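# Push the cabinet's bottom drawer shut, then release

## Task

Close the bottom drawer of the cabinet to at least 90 percent shut, with the drawer at rest. Afterwards let go of it and back the gripper away; a drawer that stays shut only because the robot is holding or pressing it does not count.

## Robot and tools

Robot: two xArm6 arms with parallel-jaw grippers, named left_arm and right_arm. The names are labels only, not sides of any image. left_arm sits on the +y side, with its base at about (-0.025, +0.348, 0) m, and right_arm is near (+0.012, -0.344, 0) m. Both bases are turned only slightly about z.

Scene frame: the origin is on the table top midway between the arms, +x points out over the table, +z points up. Each result's state line reports, for each arm, the gripper position in m, orientation as quat_wxyz, linear velocity in m/s and angular velocity in rad/s, all in this frame. It also gives grip_measured, the measured finger opening on the command scale, plus joint positions and joint torques. Torques include drive offsets and noise, so they are not a clean contact signal. Reported hand positions can be off a little, more so at long reach.

Gripper axes: the fingers point along the gripper's own +z and close along its y. The reported position is the pinch point, about 2 cm behind the fingertips. The tips reach about 1 cm further forward as the fingers close.

The row, shared by execute_actions and move: always exactly 14 numbers, each in [-1, 1]. The first seven are for left_arm and the last seven for right_arm, each ordered dx, dy, dz, rx, ry, rz, opening. Always fill all 14, even when only one arm moves.

- dx, dy, dz and rx, ry, rz are an offset, not a pose. They are expressed in that gripper's own axes. They count from the gripper pose in the most recent result that showed it. Before any result in the scene, and for later calls within the same reply, they count from where the gripper is when the action starts.
- Scale: 1.0 is 0.6 m for dx, dy, dz and 180 degrees for the rotation. rx, ry, rz together form one rotation vector.
- opening is absolute, not an offset: +1 is fully open (0.084 m) and -1 is closed.
- All zeros is not a pause. It steers the arm back to the reference pose. To keep an arm still, send in your first call the offset that brings it to where you want it; in later calls of the same reply send zeros and its desired opening.

execute_actions takes {"actions": [...]} with at most one item, and an optional "pictures" boolean. Pictures come by default.
- An empty list only reads the current state.
- An action is {"rows": [[14 numbers], ...], "steps": n}, with up to 15 rows and n at most 15. A step is 1/30 s and n defaults to 15. Each row is applied for one step, and the last row repeats to fill the remaining steps. Every row counts from the same reference pose, not from the row before it.
- A wait is {"steps": n} with no rows, n up to 300. It counts from the previous result, so your thinking time uses up part of it.
- A refused call sends nothing to the robot.

move takes target (one 14-number row, same rules) and speed (m/s, 0.002 to 0.5, default 0.25; turning is capped at twice that in rad/s). Each gripper follows a straight path to its target, and all paths finish together within 0.5 to 10 s. Rotation takes the shorter way round. The opening is sent at the start of the move. The paths do not avoid obstacles or the other arm, and grippers may lag behind the path, drift off it or overshoot speed, especially with the arm almost straight. The result adds a move: line giving how it ended: done, off_target, moving, held or fault. It also lists any limits that acted: paced means the pose sent was clipped; held means a check blocked some steps, after which the arm may jump fast. It also reports each gripper's remaining distance to its target. If only one arm is named in the ending, the other arm finished normally.

wait {"seconds": 0 to 10} lets the simulation run with no new command. zoom_image {"camera", "region": [x0, y0, x1, y1]} enlarges part of the latest image, at most 504 by 504 pixels. Replying with no tool call ends the whole session.

Controller behaviour: at each step the commanded pose is clipped to within 70 mm and 16 degrees of the measured pose. After an action ends, the arm only continues to that last clipped pose, so a distant target may need several calls. Check the reported pose each time. Position takes priority over orientation when both cannot be met. A 'pose unreachable' line or HELD marks means a clearance check altered or blocked a command. The simulation keeps running while you think and write.

Joint ranges (rad): waist ±6.283, shoulder -2.059 to 2.094, elbow -3.927 to 0.192, forearm roll ±6.283, wrist pitch -1.693 to 3.142, wrist roll ±6.283. Load limits (N m): 44, 44, 26.4, 26.4, 17.6, 17.6. Reaching a load limit through contact causes a TORQUE FAULT: the arm backs off, freezes for 10 s and drops the rest of the call. Holding loads heats motors; MOTOR HOT appears from 65 °C, and at 80 °C the arm is braked until it cools.

Gripping: command an opening well under grip_measured to squeeze. About 24 N per pad is the limit.

Avoid: fast or deep pushes into the drawer or cabinet, and slamming it. Push gently, with a target only a little past contact and a modest speed. Do not let the arms collide or press on each other. Do not knock anything off the table. Brief random tugs may disturb things. Before finishing, open the gripper, back away and confirm the drawer stays closed on its own.

Each tool is called after "Emit:" as a command line: name --argument value for each argument, lists and objects as JSON in quotes; but a table of rows of numbers goes row by row, as --pt "numbers of a row", without its own name.

## Session

Emit:
execute_actions --actions '[]'

Scene clock: 0.00 s of 3900.00 s.
left_arm: end_effector_position=(+0.5041, +0.2239, +0.1504) grip_measured=+1.00 end_effector_quat_wxyz=(+0.156, +0.578, +0.758, -0.258) end_effector_velocity=(+0.000, +0.001, +0.000) end_effector_angular_velocity=(-0.000, -0.001, +0.002) | right_arm: end_effector_position=(+0.2183, -0.5939, +0.2845) grip_measured=+1.00 end_effector_quat_wxyz=(-0.218, +0.973, -0.043, +0.062) end_effector_velocity=(+0.000, +0.000, -0.000) end_effector_angular_velocity=(+0.001, -0.000, -0.000)
Joint positions: left_arm=[-0.145  0.364 -1.308 -0.687  1.126 -1.478  0.084] | right_arm=[-1.166 -0.281 -1.01   0.312  1.629 -1.074  0.084]
Joint velocities: left_arm=[ 0.002 -0.    -0.001  0.     0.001 -0.    -0.   ] | right_arm=[-0.     0.     0.001  0.001 -0.     0.    -0.   ]
Joint torques (N m, as the arm reports them, + toward a larger angle): no reading
Motor temperatures (°C, as the motors report them): left_arm=[32 31 30 35 32 31] | right_arm=[30 31 28 30 29 33]
Hand target (left_arm): +0.504, +0.224, +0.150; +0.156, +0.578, +0.758, -0.258
Hand target (right_arm): +0.218, -0.594, +0.285; -0.218, +0.973, -0.043, +0.062

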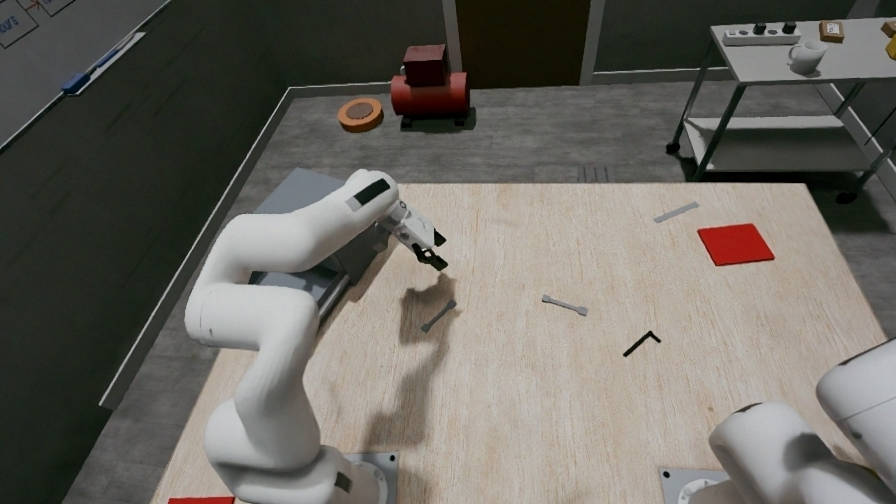

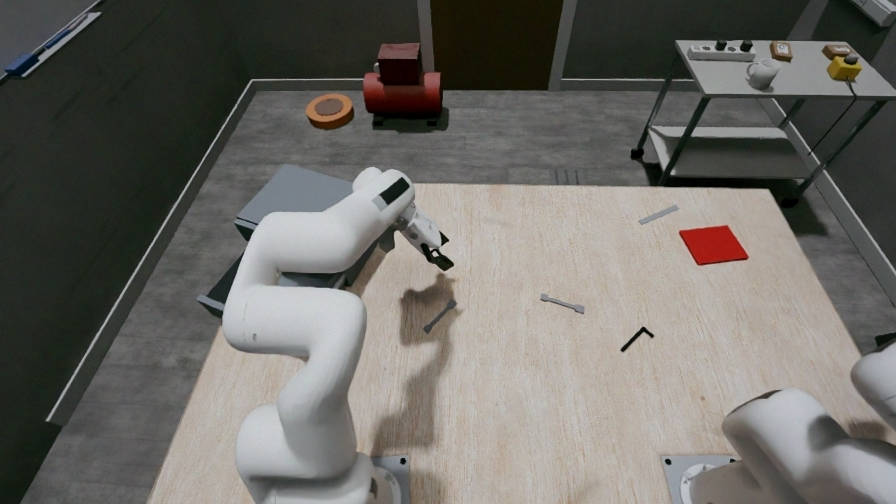

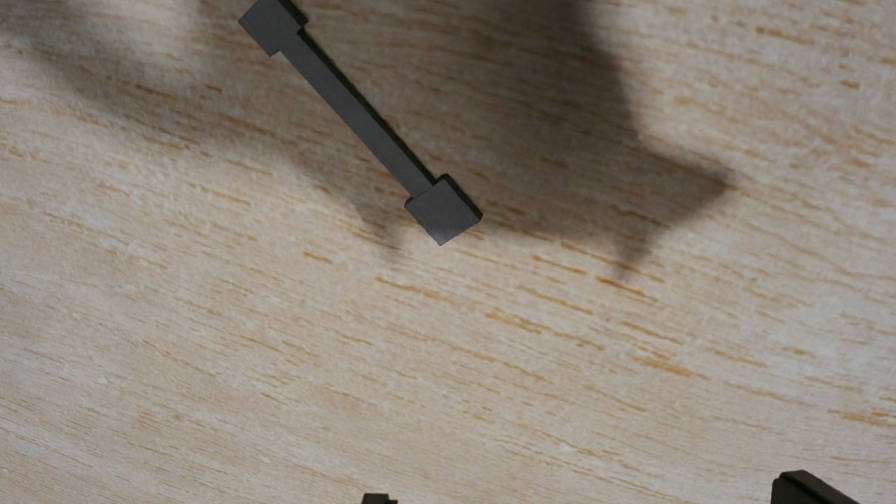

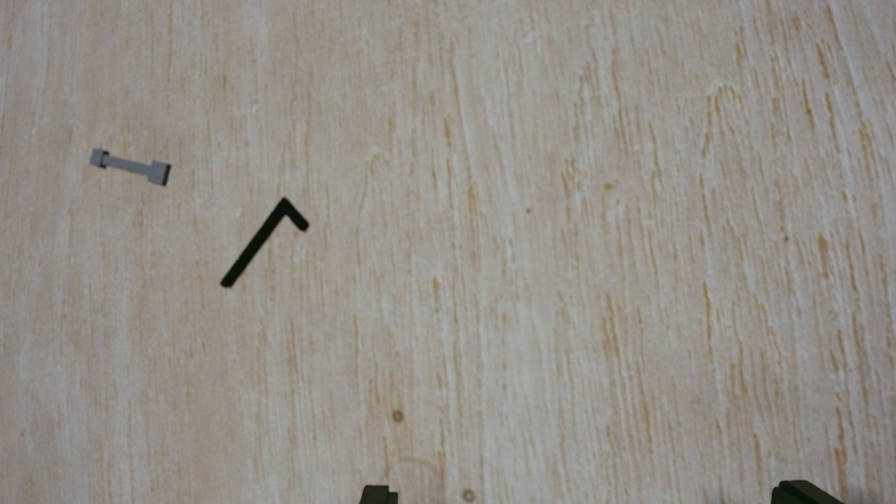

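Emit:
move --target '[0,0,-0.35,0,0,0,1,0,0,0,0,0,0,1]'

Scene clock: 7.97 s of 3900.00 s.
left_arm: end_effector_position=(+0.5169, +0.3445, +0.3208) grip_measured=+1.00 end_effector_quat_wxyz=(+0.156, +0.577, +0.759, -0.259) end_effector_velocity=(+0.002, +0.002, +0.008) end_effector_angular_velocity=(+0.002, -0.008, -0.001) | right_arm: end_effector_position=(+0.2183, -0.5939, +0.2845) grip_measured=+1.00 end_effector_quat_wxyz=(-0.218, +0.973, -0.043, +0.062) end_effector_velocity=(-0.000, +0.000, -0.000) end_effector_angular_velocity=(+0.001, +0.000, +0.001)
Joint positions: left_arm=[ 0.109  0.362 -1.792 -0.571  1.657 -1.571  0.084] | right_arm=[-1.166 -0.281 -1.01   0.312  1.629 -1.074  0.084]
Joint velocities: left_arm=[ 0.004  0.005 -0.029  0.     0.015 -0.004 -0.   ] | right_arm=[-0.     0.     0.001 -0.     0.    -0.001  0.   ]
Joint torques (N m, as the arm reports them, + toward a larger angle): left_arm=[ -0.29 -30.53 -24.69  -0.97  -1.38   0.73] | right_arm=[ -0.14  -7.07 -12.01   0.94   0.27   0.53]
Motor temperatures (°C, as the motors report them): left_arm=[32 31 31 35 32 31] | right_arm=[30 31 29 30 29 33]
Hand target (left_arm): +0.517, +0.345, +0.322; +0.156, +0.577, +0.759, -0.258
Hand target (right_arm): +0.218, -0.594, +0.285; -0.218, +0.973, -0.043, +0.062
Off the commanded pose (left_arm): 0.001 m, 0 deg.
Off the commanded pose (right_arm): 0.000 m, 0 deg.
After step 90, 3.60 s passed at rest.
move: done

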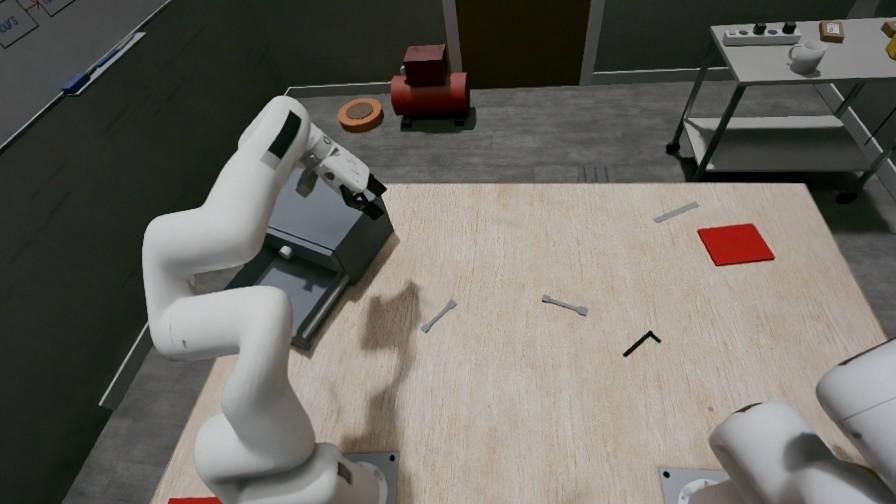

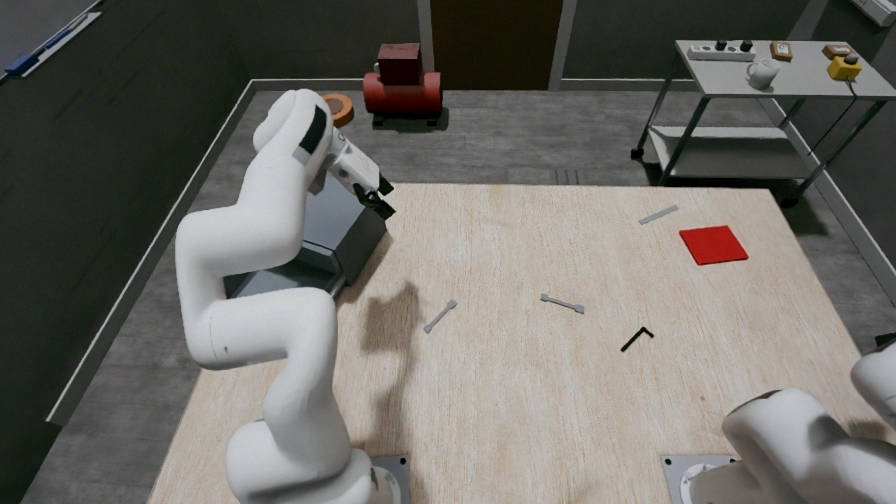

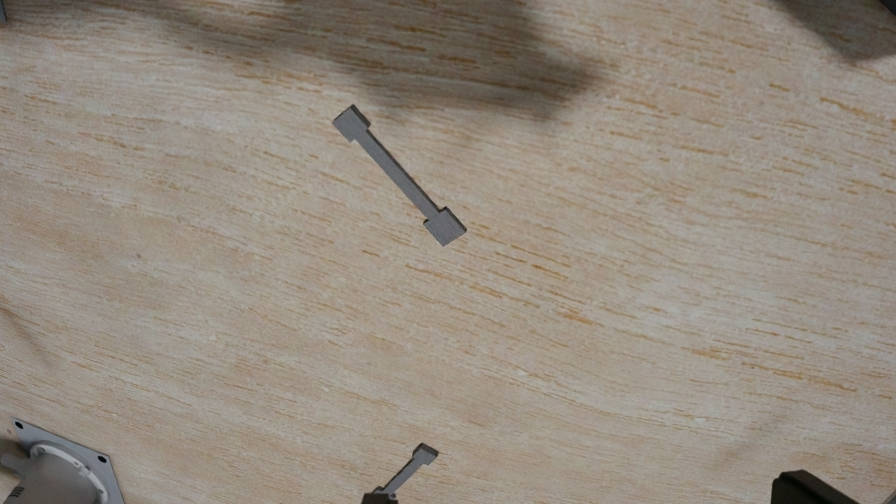

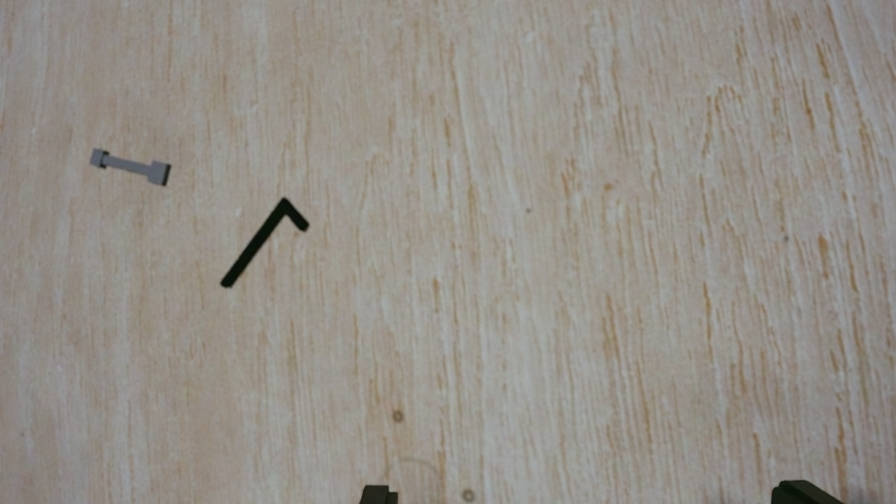

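Emit:
move --target '[0.408,-0.458,0.098,0,0,0,-1,0,0,0,0,0,0,1]'

Scene clock: 23.23 s of 3900.00 s.
left_arm: end_effector_position=(+0.1803, +0.4509, +0.2004) grip_measured=-1.00 end_effector_quat_wxyz=(+0.154, +0.578, +0.758, -0.259) end_effector_velocity=(-0.002, +0.001, -0.001) end_effector_angular_velocity=(+0.000, -0.001, +0.001) | right_arm: end_effector_position=(+0.2183, -0.5939, +0.2845) grip_measured=+1.00 end_effector_quat_wxyz=(-0.218, +0.973, -0.043, +0.062) end_effector_velocity=(+0.000, -0.000, -0.000) end_effector_angular_velocity=(+0.001, -0.000, +0.002)
Joint positions: left_arm=[ 0.695 -0.428 -0.619 -0.34   1.568 -0.908  0.   ] | right_arm=[-1.166 -0.281 -1.01   0.312  1.629 -1.074  0.084]
Joint velocities: left_arm=[ 0.005 -0.002  0.004  0.002 -0.     0.005  0.   ] | right_arm=[-0.     0.002 -0.001 -0.     0.    -0.002  0.   ]
Joint torques (N m, as the arm reports them, + toward a larger angle): left_arm=[ -0.39 -10.29 -23.2   -0.5   -0.84   0.68] | right_arm=[ -0.11  -7.19 -12.07   0.94   0.28   0.54]
Motor temperatures (°C, as the motors report them): left_arm=[32 32 32 35 32 31] | right_arm=[30 31 30 30 29 33]
Hand target (left_arm): +0.180, +0.451, +0.200; +0.154, +0.578, +0.759, -0.259
Hand target (right_arm): +0.218, -0.594, +0.285; -0.218, +0.973, -0.043, +0.062
Off the commanded pose (left_arm): 0.000 m, 0 deg.
Off the commanded pose (right_arm): 0.000 m, 0 deg.
After step 90, 10.20 s passed at rest.
move: done

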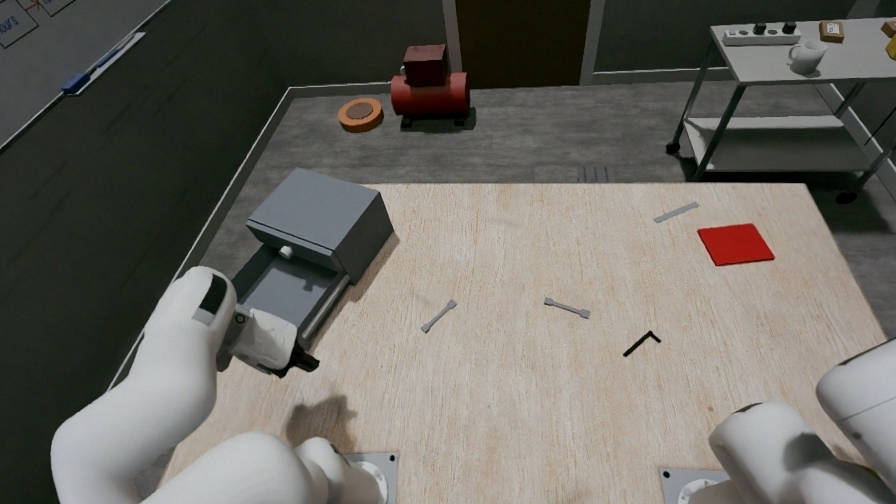

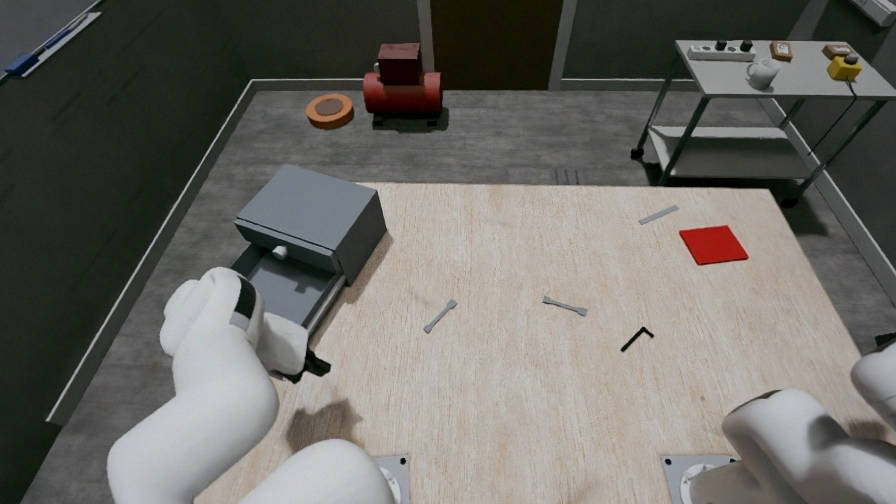

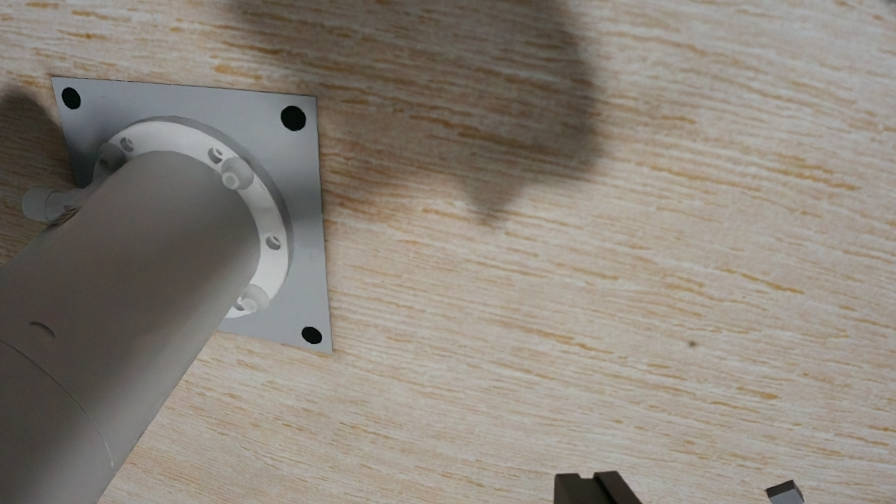

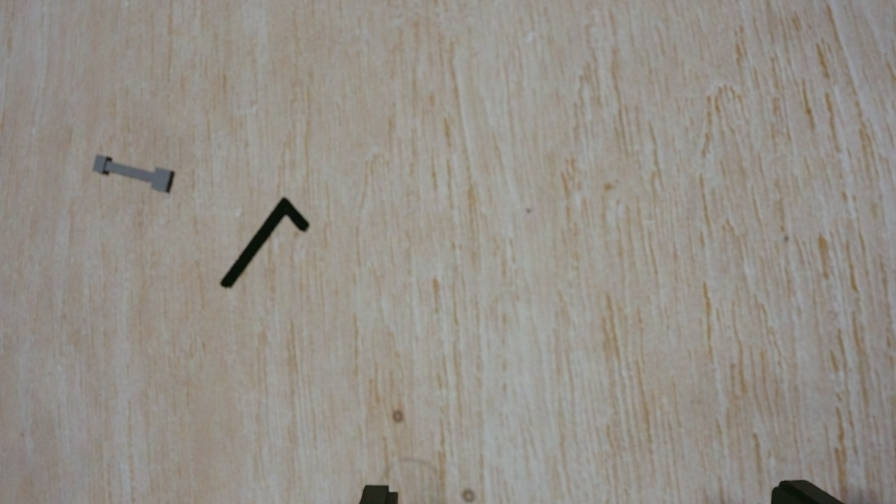

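Emit:
move --target '[0.19,0.102,0.155,0,0,0,-1,0,0,0,0,0,0,1]'

Scene clock: 33.40 s of 3900.00 s.
left_arm: end_effector_position=(+0.2006, +0.5001, +0.0504) grip_measured=-1.00 end_effector_quat_wxyz=(+0.155, +0.578, +0.758, -0.259) end_effector_velocity=(+0.000, +0.001, -0.002) end_effector_angular_velocity=(-0.001, +0.000, +0.003) | right_arm: end_effector_position=(+0.2183, -0.5939, +0.2845) grip_measured=+1.00 end_effector_quat_wxyz=(-0.218, +0.973, -0.043, +0.062) end_effector_velocity=(-0.000, +0.000, -0.000) end_effector_angular_velocity=(+0.001, +0.001, +0.000)
Joint positions: left_arm=[ 0.709  0.068 -0.625 -0.373  1.11  -0.722  0.   ] | right_arm=[-1.166 -0.281 -1.01   0.312  1.629 -1.074  0.084]
Joint velocities: left_arm=[ 0.002  0.007 -0.002 -0.002 -0.004  0.001  0.   ] | right_arm=[-0.     0.     0.    -0.001  0.001 -0.     0.   ]
Joint torques (N m, as the arm reports them, + toward a larger angle): left_arm=[ -0.44 -18.77 -17.92  -0.04  -0.73   0.71] | right_arm=[ -0.07  -6.92 -12.08   0.88   0.25   0.57]
Motor temperatures (°C, as the motors report them): left_arm=[32 32 33 35 32 31] | right_arm=[30 31 31 30 29 33]
Hand target (left_arm): +0.201, +0.500, +0.050; +0.155, +0.578, +0.758, -0.259
Hand target (right_arm): +0.218, -0.594, +0.285; -0.218, +0.973, -0.043, +0.062
Off the commanded pose (left_arm): 0.001 m, 0 deg.
Off the commanded pose (right_arm): 0.000 m, 0 deg.
After step 90, 5.90 s passed at rest.
move: done

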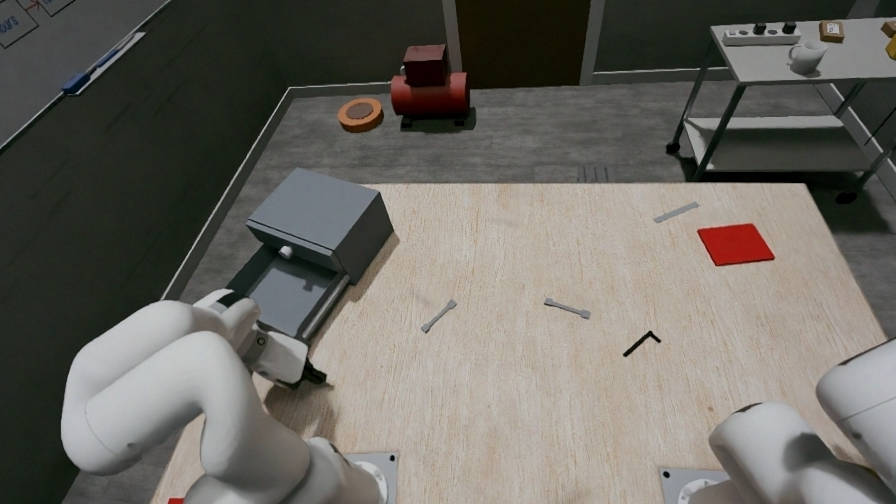

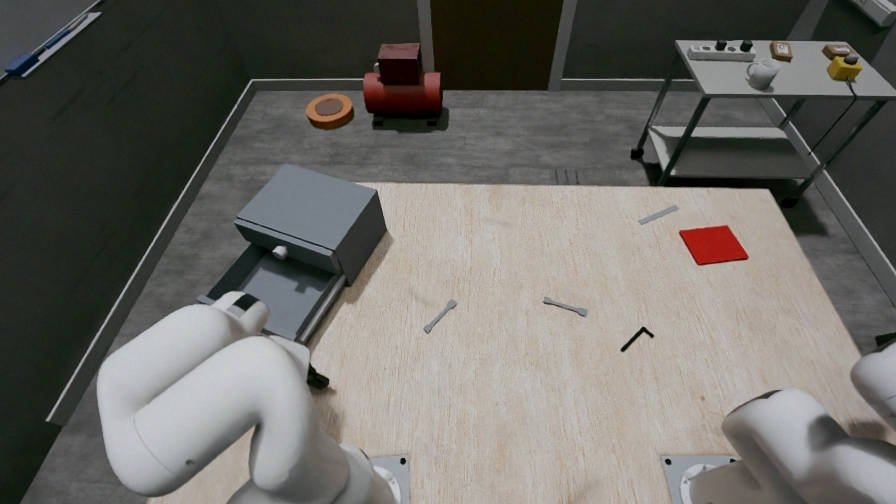

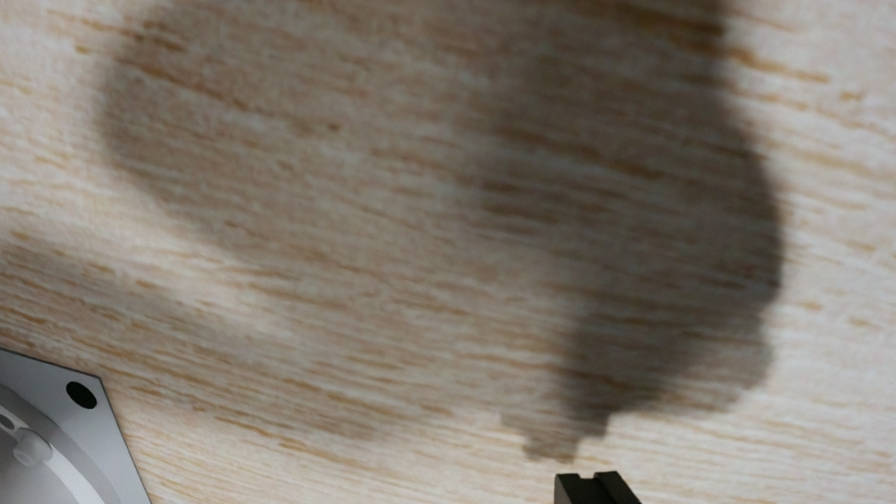

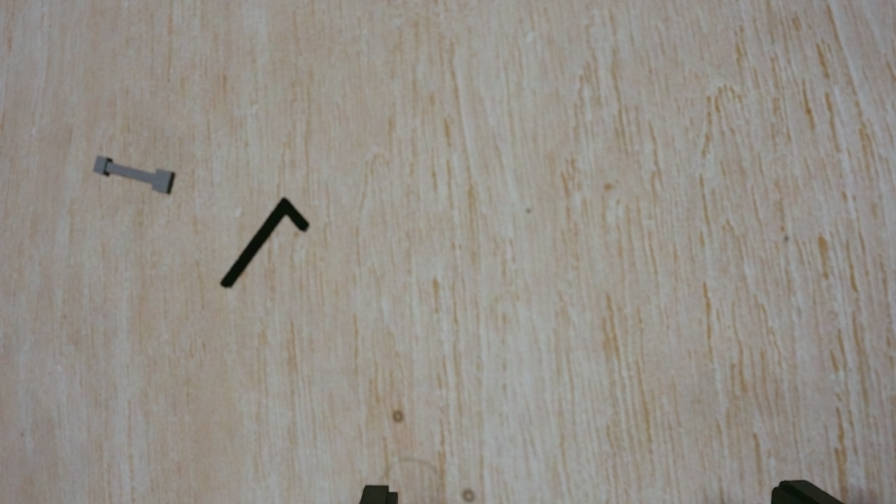

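Emit:
move --target '[-0.21,0.46,0.018,0,0,0,-1,0,0,0,0,0,0,1]' --speed 0.12

Scene clock: 51.30 s of 3900.00 s.
left_arm: end_effector_position=(+0.4025, +0.4474, +0.0549) grip_measured=-1.00 end_effector_quat_wxyz=(+0.150, +0.579, +0.745, -0.295) end_effector_velocity=(-0.000, +0.000, -0.000) end_effector_angular_velocity=(-0.001, +0.001, +0.000) | right_arm: end_effector_position=(+0.2183, -0.5939, +0.2845) grip_measured=+1.00 end_effector_quat_wxyz=(-0.218, +0.973, -0.043, +0.062) end_effector_velocity=(-0.000, +0.000, +0.000) end_effector_angular_velocity=(+0.000, -0.000, +0.001)
Joint positions: left_arm=[ 0.338  0.463 -1.183 -0.544  1.232 -1.018  0.   ] | right_arm=[-1.166 -0.281 -1.01   0.312  1.629 -1.074  0.084]
Joint velocities: left_arm=[ 0.001  0.001 -0.     0.     0.001  0.     0.   ] | right_arm=[-0.    -0.001  0.    -0.     0.001 -0.001 -0.   ]
Joint torques (N m, as the arm reports them, + toward a larger angle): left_arm=[ -0.39 -29.07 -20.48  -0.34  -0.7    0.64] | right_arm=[ -0.1   -7.03 -12.08   0.98   0.25   0.52]
Motor temperatures (°C, as the motors report them): left_arm=[32 32 32 35 32 31] | right_arm=[30 31 31 30 29 33]
Hand target (left_arm): +0.402, +0.447, +0.055; +0.150, +0.579, +0.745, -0.295
Hand target (right_arm): +0.218, -0.594, +0.285; -0.218, +0.973, -0.043, +0.062
Off the commanded pose (left_arm): 0.097 m, 4 deg.
Off the commanded pose (right_arm): 0.000 m, 0 deg.
TORQUE FAULT: the external load on joint 5 (wrist pitch) of the left arm reached its load limit, and that arm stopped for 10 seconds. A torque fault stops only its own arm. That arm's remaining commands of this call were not run. Joint 5 (wrist pitch) of that arm moved back by up to 3 degrees. That arm holds there, with its grip as last carried out, and accepts commands again: back off and push less far. That arm stops again, at the same cost, whenever a joint's load reaches its limit.
After step 90, 2.83 s passed at rest.
move: fault (left_arm); limits=paced

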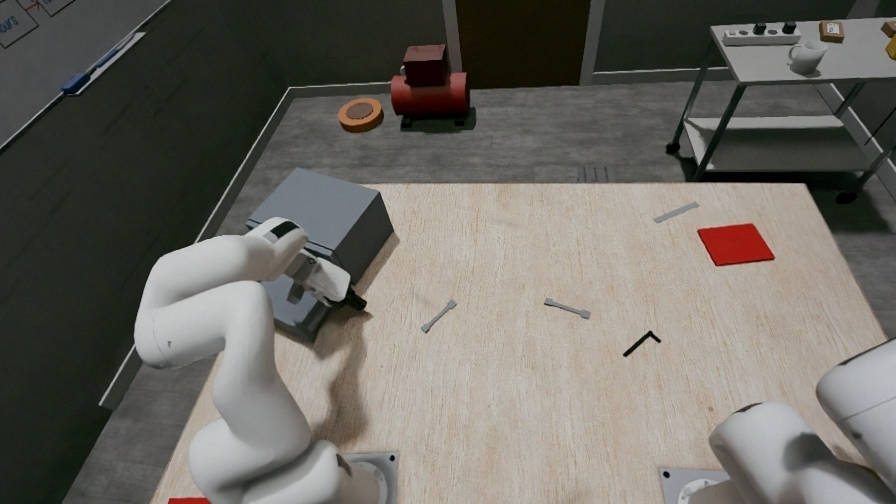

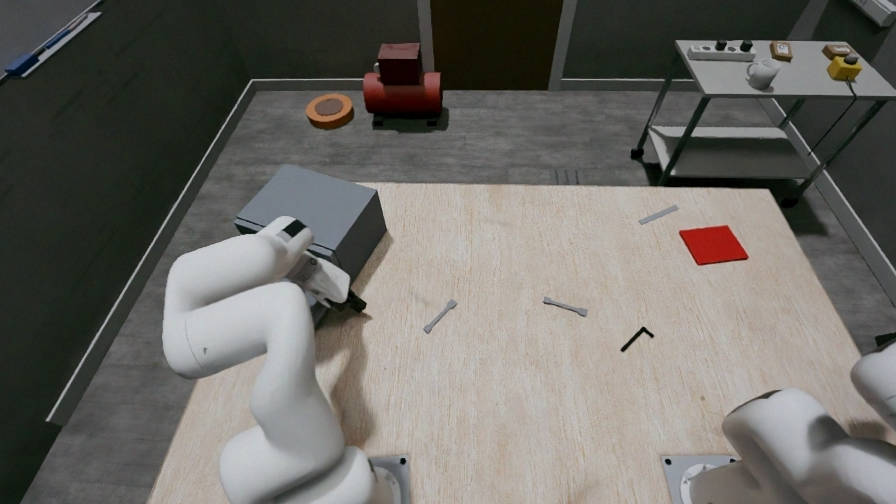

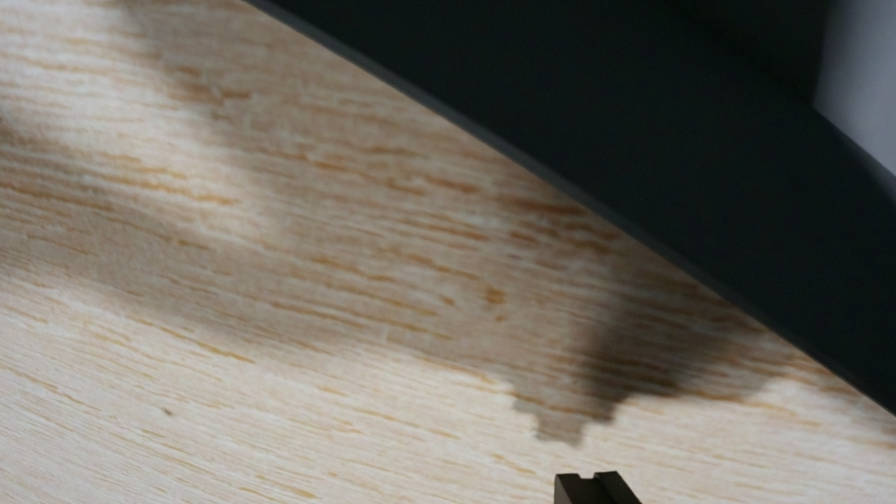

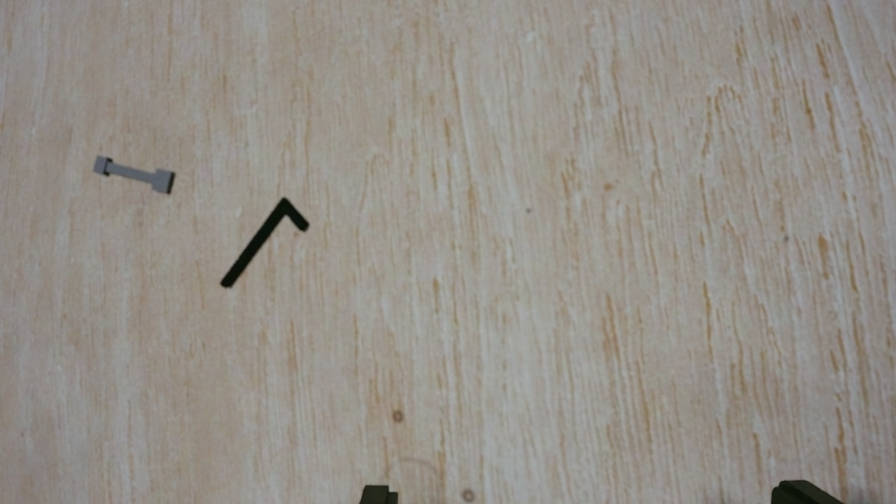

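Emit:
move --target '[-0.06,-0.29,-0.19,0,0,0,-1,0,0,0,0,0,0,1]'

Scene clock: 57.93 s of 3900.00 s.
left_arm: end_effector_position=(+0.2604, +0.4626, +0.2101) grip_measured=-1.00 end_effector_quat_wxyz=(+0.149, +0.578, +0.746, -0.295) end_effector_velocity=(-0.001, +0.001, +0.002) end_effector_angular_velocity=(+0.002, -0.003, +0.001) | right_arm: end_effector_position=(+0.2183, -0.5939, +0.2845) grip_measured=+1.00 end_effector_quat_wxyz=(-0.218, +0.973, -0.043, +0.062) end_effector_velocity=(-0.000, -0.000, -0.000) end_effector_angular_velocity=(-0.000, +0.000, +0.000)
Joint positions: left_arm=[ 0.564 -0.13  -0.901 -0.399  1.589 -1.006  0.   ] | right_arm=[-1.166 -0.281 -1.01   0.312  1.629 -1.074  0.084]
Joint velocities: left_arm=[ 0.003 -0.006 -0.002  0.001  0.004  0.001  0.   ] | right_arm=[-0.     0.001 -0.001 -0.001 -0.    -0.     0.   ]
Joint torques (N m, as the arm reports them, + toward a larger angle): left_arm=[ -0.34 -17.65 -23.01  -0.51  -0.62   0.74] | right_arm=[  0.07  -7.12 -12.14   0.93   0.29   0.55]
Motor temperatures (°C, as the motors report them): left_arm=[32 32 32 35 32 31] | right_arm=[30 31 31 30 29 33]
Hand target (left_arm): +0.260, +0.463, +0.211; +0.150, +0.578, +0.746, -0.295
Hand target (right_arm): +0.218, -0.594, +0.285; -0.218, +0.973, -0.043, +0.062
Off the commanded pose (left_arm): 0.001 m, 0 deg.
Off the commanded pose (right_arm): 0.000 m, 0 deg.
After step 90, 2.20 s passed at rest.
move: done

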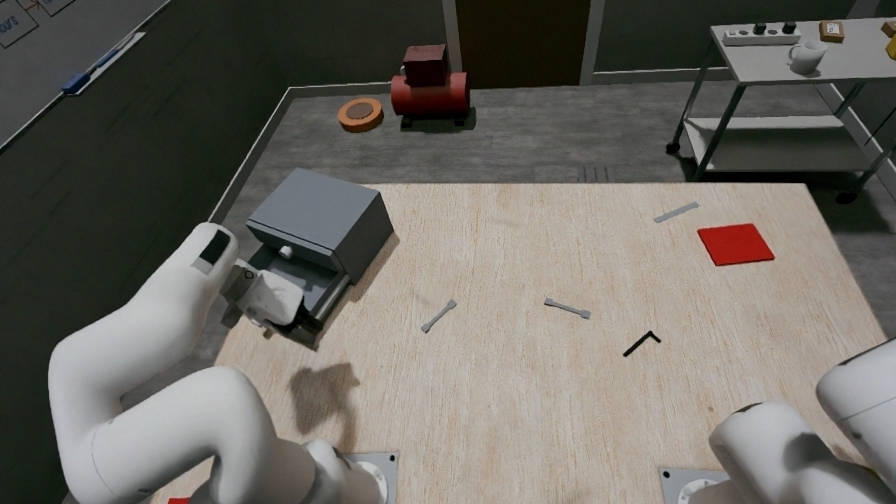

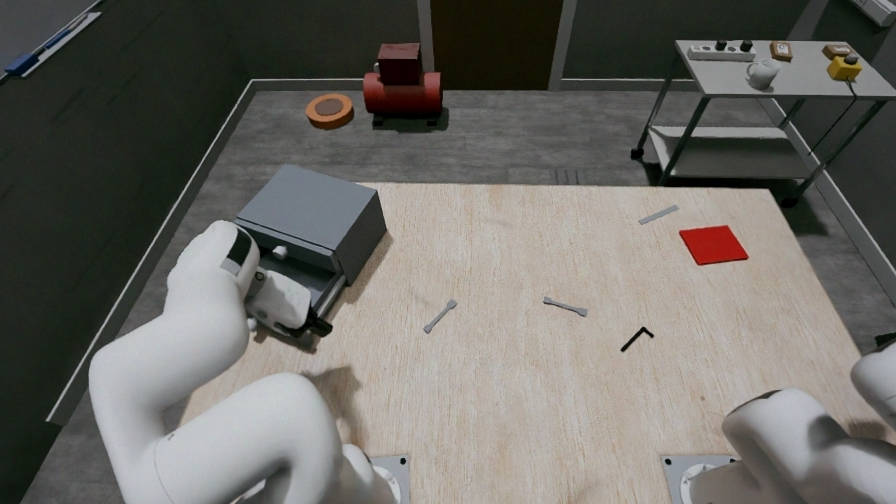

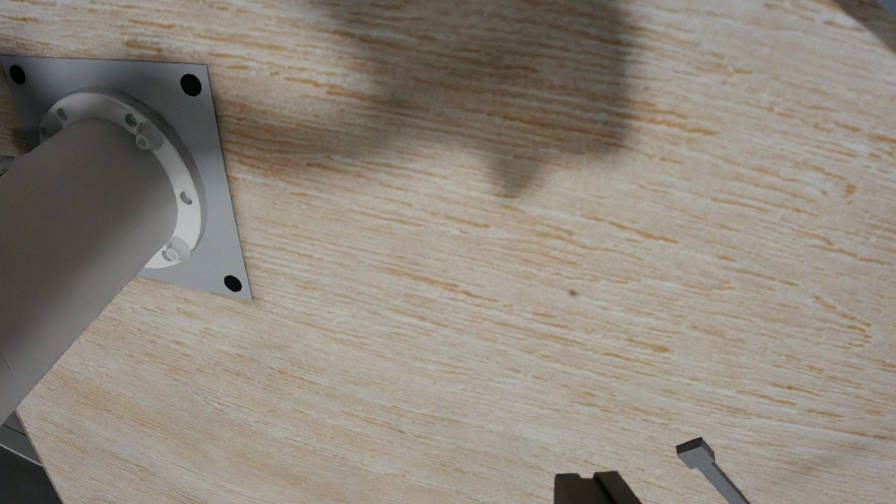

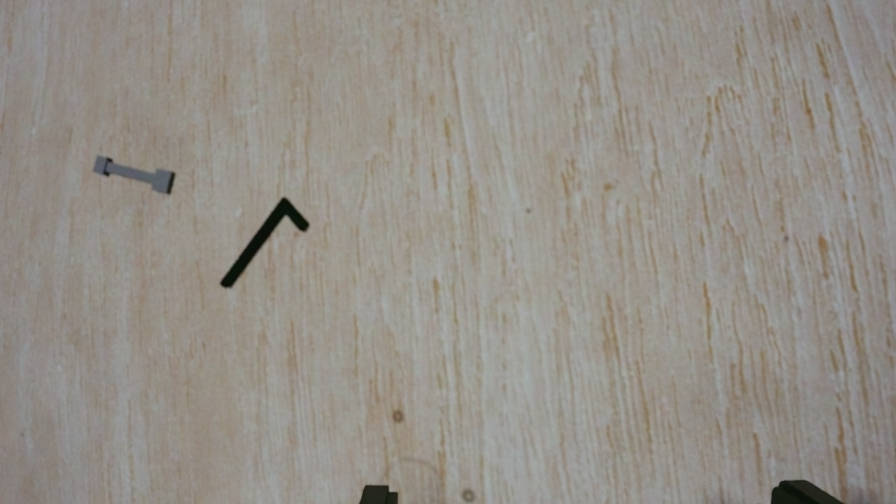

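Emit:
move --target '[0.31,-0.03,0.123,0,0,0,-1,0,0,0,0,0,0,1]'

Scene clock: 65.00 s of 3900.00 s.
left_arm: end_effector_position=(+0.1814, +0.5580, +0.0522) grip_measured=-1.00 end_effector_quat_wxyz=(+0.149, +0.579, +0.745, -0.295) end_effector_velocity=(-0.002, -0.000, -0.002) end_effector_angular_velocity=(-0.005, +0.003, +0.001) | right_arm: end_effector_position=(+0.2183, -0.5939, +0.2845) grip_measured=+1.00 end_effector_quat_wxyz=(-0.218, +0.973, -0.043, +0.062) end_effector_velocity=(+0.000, +0.000, +0.000) end_effector_angular_velocity=(-0.000, -0.001, +0.001)
Joint positions: left_arm=[ 0.837  0.225 -0.83  -0.257  1.25  -0.676  0.   ] | right_arm=[-1.166 -0.281 -1.01   0.312  1.629 -1.074  0.084]
Joint velocities: left_arm=[ 0.003  0.008 -0.     0.001 -0.001  0.002  0.   ] | right_arm=[-0.    -0.001 -0.     0.     0.    -0.001  0.   ]
Joint torques (N m, as the arm reports them, + toward a larger angle): left_arm=[ -0.47 -22.52 -18.48  -0.31  -0.57   0.71] | right_arm=[ -0.08  -6.98 -12.08   0.9    0.29   0.51]
Motor temperatures (°C, as the motors report them): left_arm=[32 32 33 35 32 31] | right_arm=[30 31 31 30 29 33]
Hand target (left_arm): +0.181, +0.558, +0.052; +0.149, +0.579, +0.745, -0.295
Hand target (right_arm): +0.218, -0.594, +0.285; -0.218, +0.973, -0.043, +0.062
Off the commanded pose (left_arm): 0.001 m, 0 deg.
Off the commanded pose (right_arm): 0.000 m, 0 deg.
After step 90, 2.67 s passed at rest.
move: done

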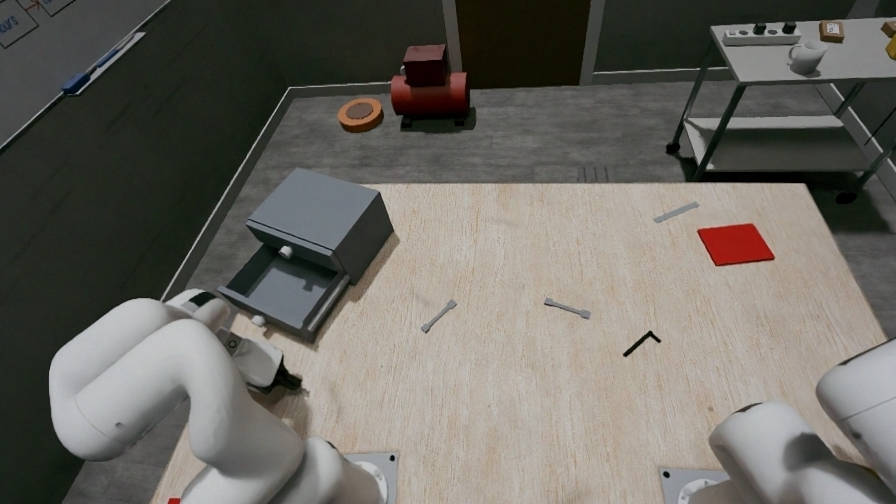

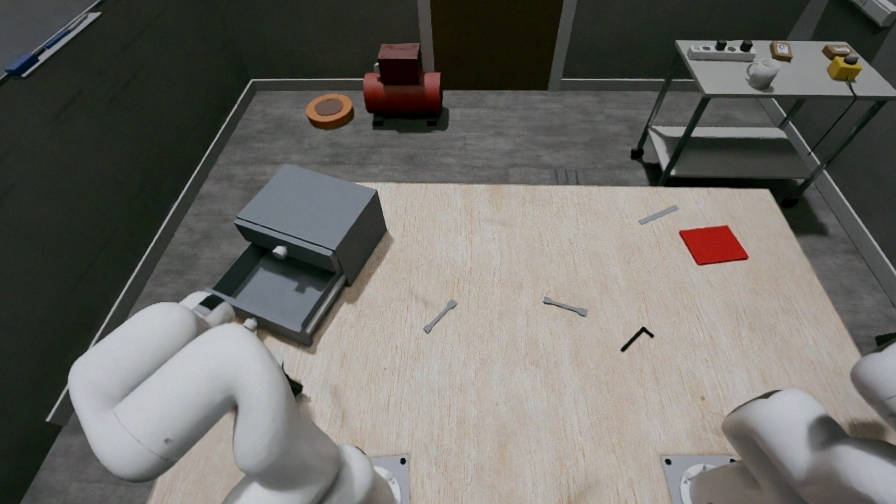

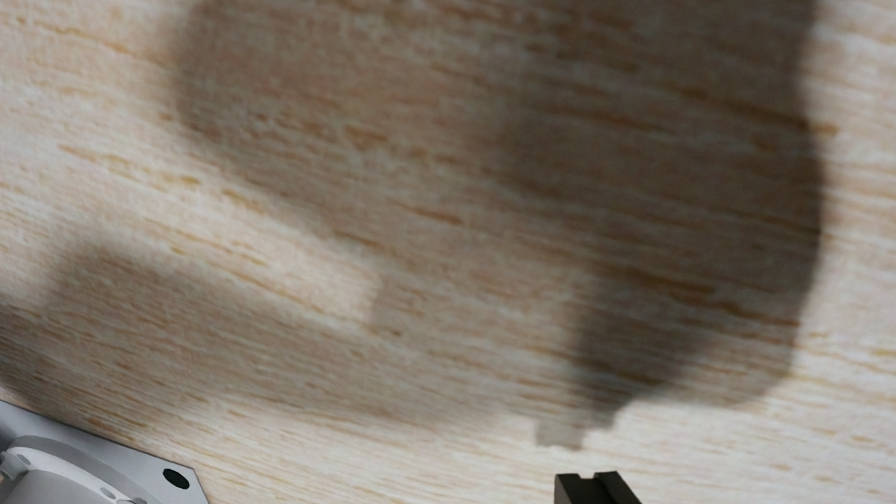

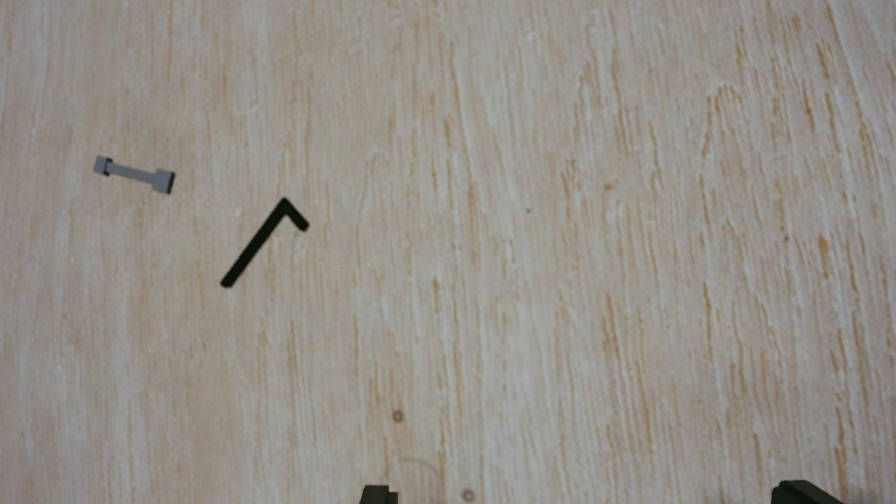

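Emit:
move --target '[-0.084,0.338,-0.032,0,0,0,-1,0,0,0,0,0,0,1]' --speed 0.1

Scene clock: 76.30 s of 3900.00 s.
left_arm: end_effector_position=(+0.3909, +0.5624, +0.0416) grip_measured=-1.00 end_effector_quat_wxyz=(+0.150, +0.579, +0.746, -0.295) end_effector_velocity=(+0.002, +0.000, -0.000) end_effector_angular_velocity=(-0.001, +0.002, -0.000) | right_arm: end_effector_position=(+0.2183, -0.5939, +0.2845) grip_measured=+1.00 end_effector_quat_wxyz=(-0.218, +0.973, -0.043, +0.062) end_effector_velocity=(+0.000, -0.000, +0.000) end_effector_angular_velocity=(-0.001, -0.001, +0.000)
Joint positions: left_arm=[ 0.537  0.649 -1.454 -0.422  1.372 -0.934  0.   ] | right_arm=[-1.166 -0.281 -1.01   0.312  1.629 -1.074  0.084]
Joint velocities: left_arm=[-0.002  0.007 -0.01   0.     0.004 -0.003  0.   ] | right_arm=[-0.     0.    -0.     0.    -0.001 -0.001  0.   ]
Joint torques (N m, as the arm reports them, + toward a larger angle): left_arm=[ -1.64 -33.23 -22.32  -0.81  -0.99   0.66] | right_arm=[  0.09  -6.93 -12.1    0.94   0.33   0.44]
Motor temperatures (°C, as the motors report them): left_arm=[32 32 32 35 32 31] | right_arm=[30 31 31 30 29 33]
Hand target (left_arm): +0.391, +0.562, +0.042; +0.150, +0.579, +0.746, -0.295
Hand target (right_arm): +0.218, -0.594, +0.285; -0.218, +0.973, -0.043, +0.062
Off the commanded pose (left_arm): 0.000 m, 0 deg.
Off the commanded pose (right_arm): 0.000 m, 0 deg.
After step 90, 5.77 s passed at rest.
move: done

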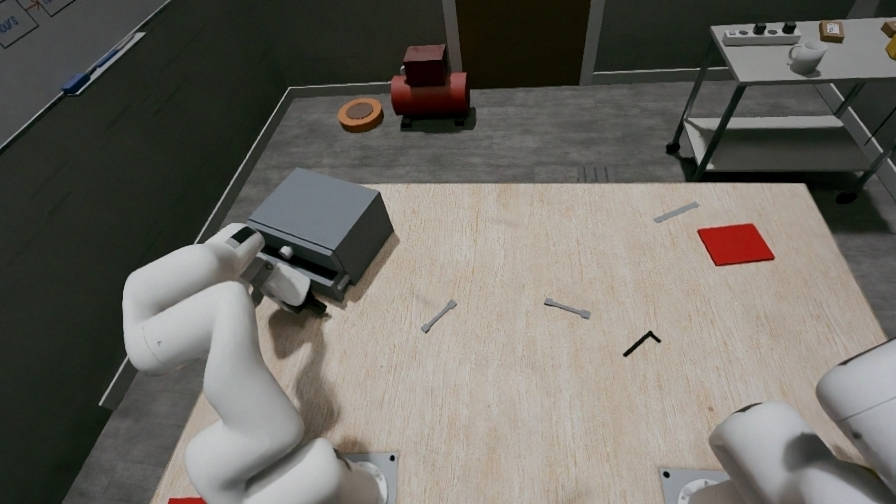

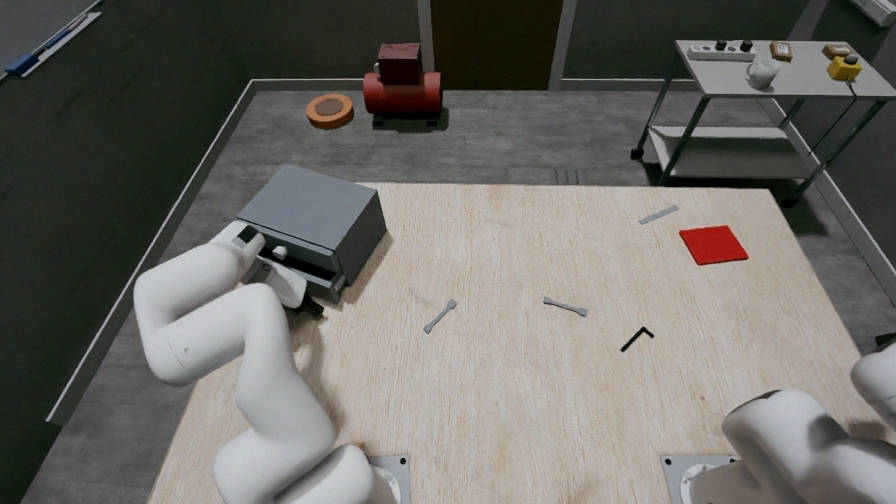

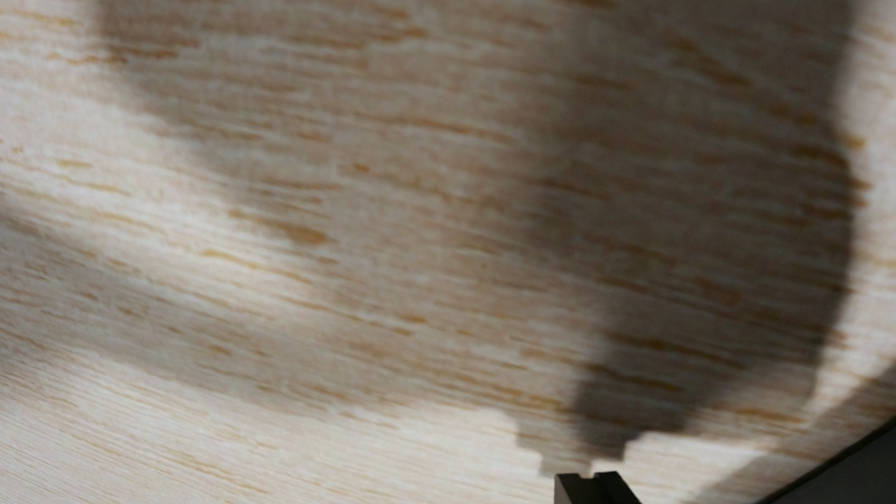

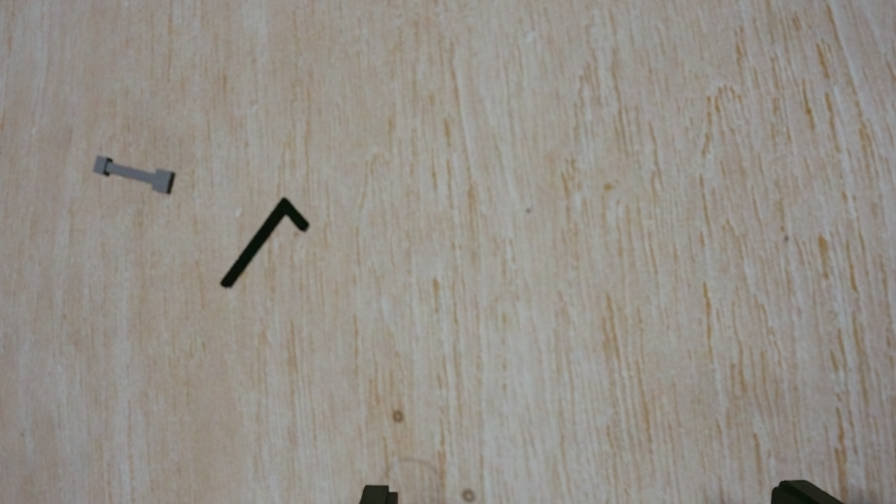

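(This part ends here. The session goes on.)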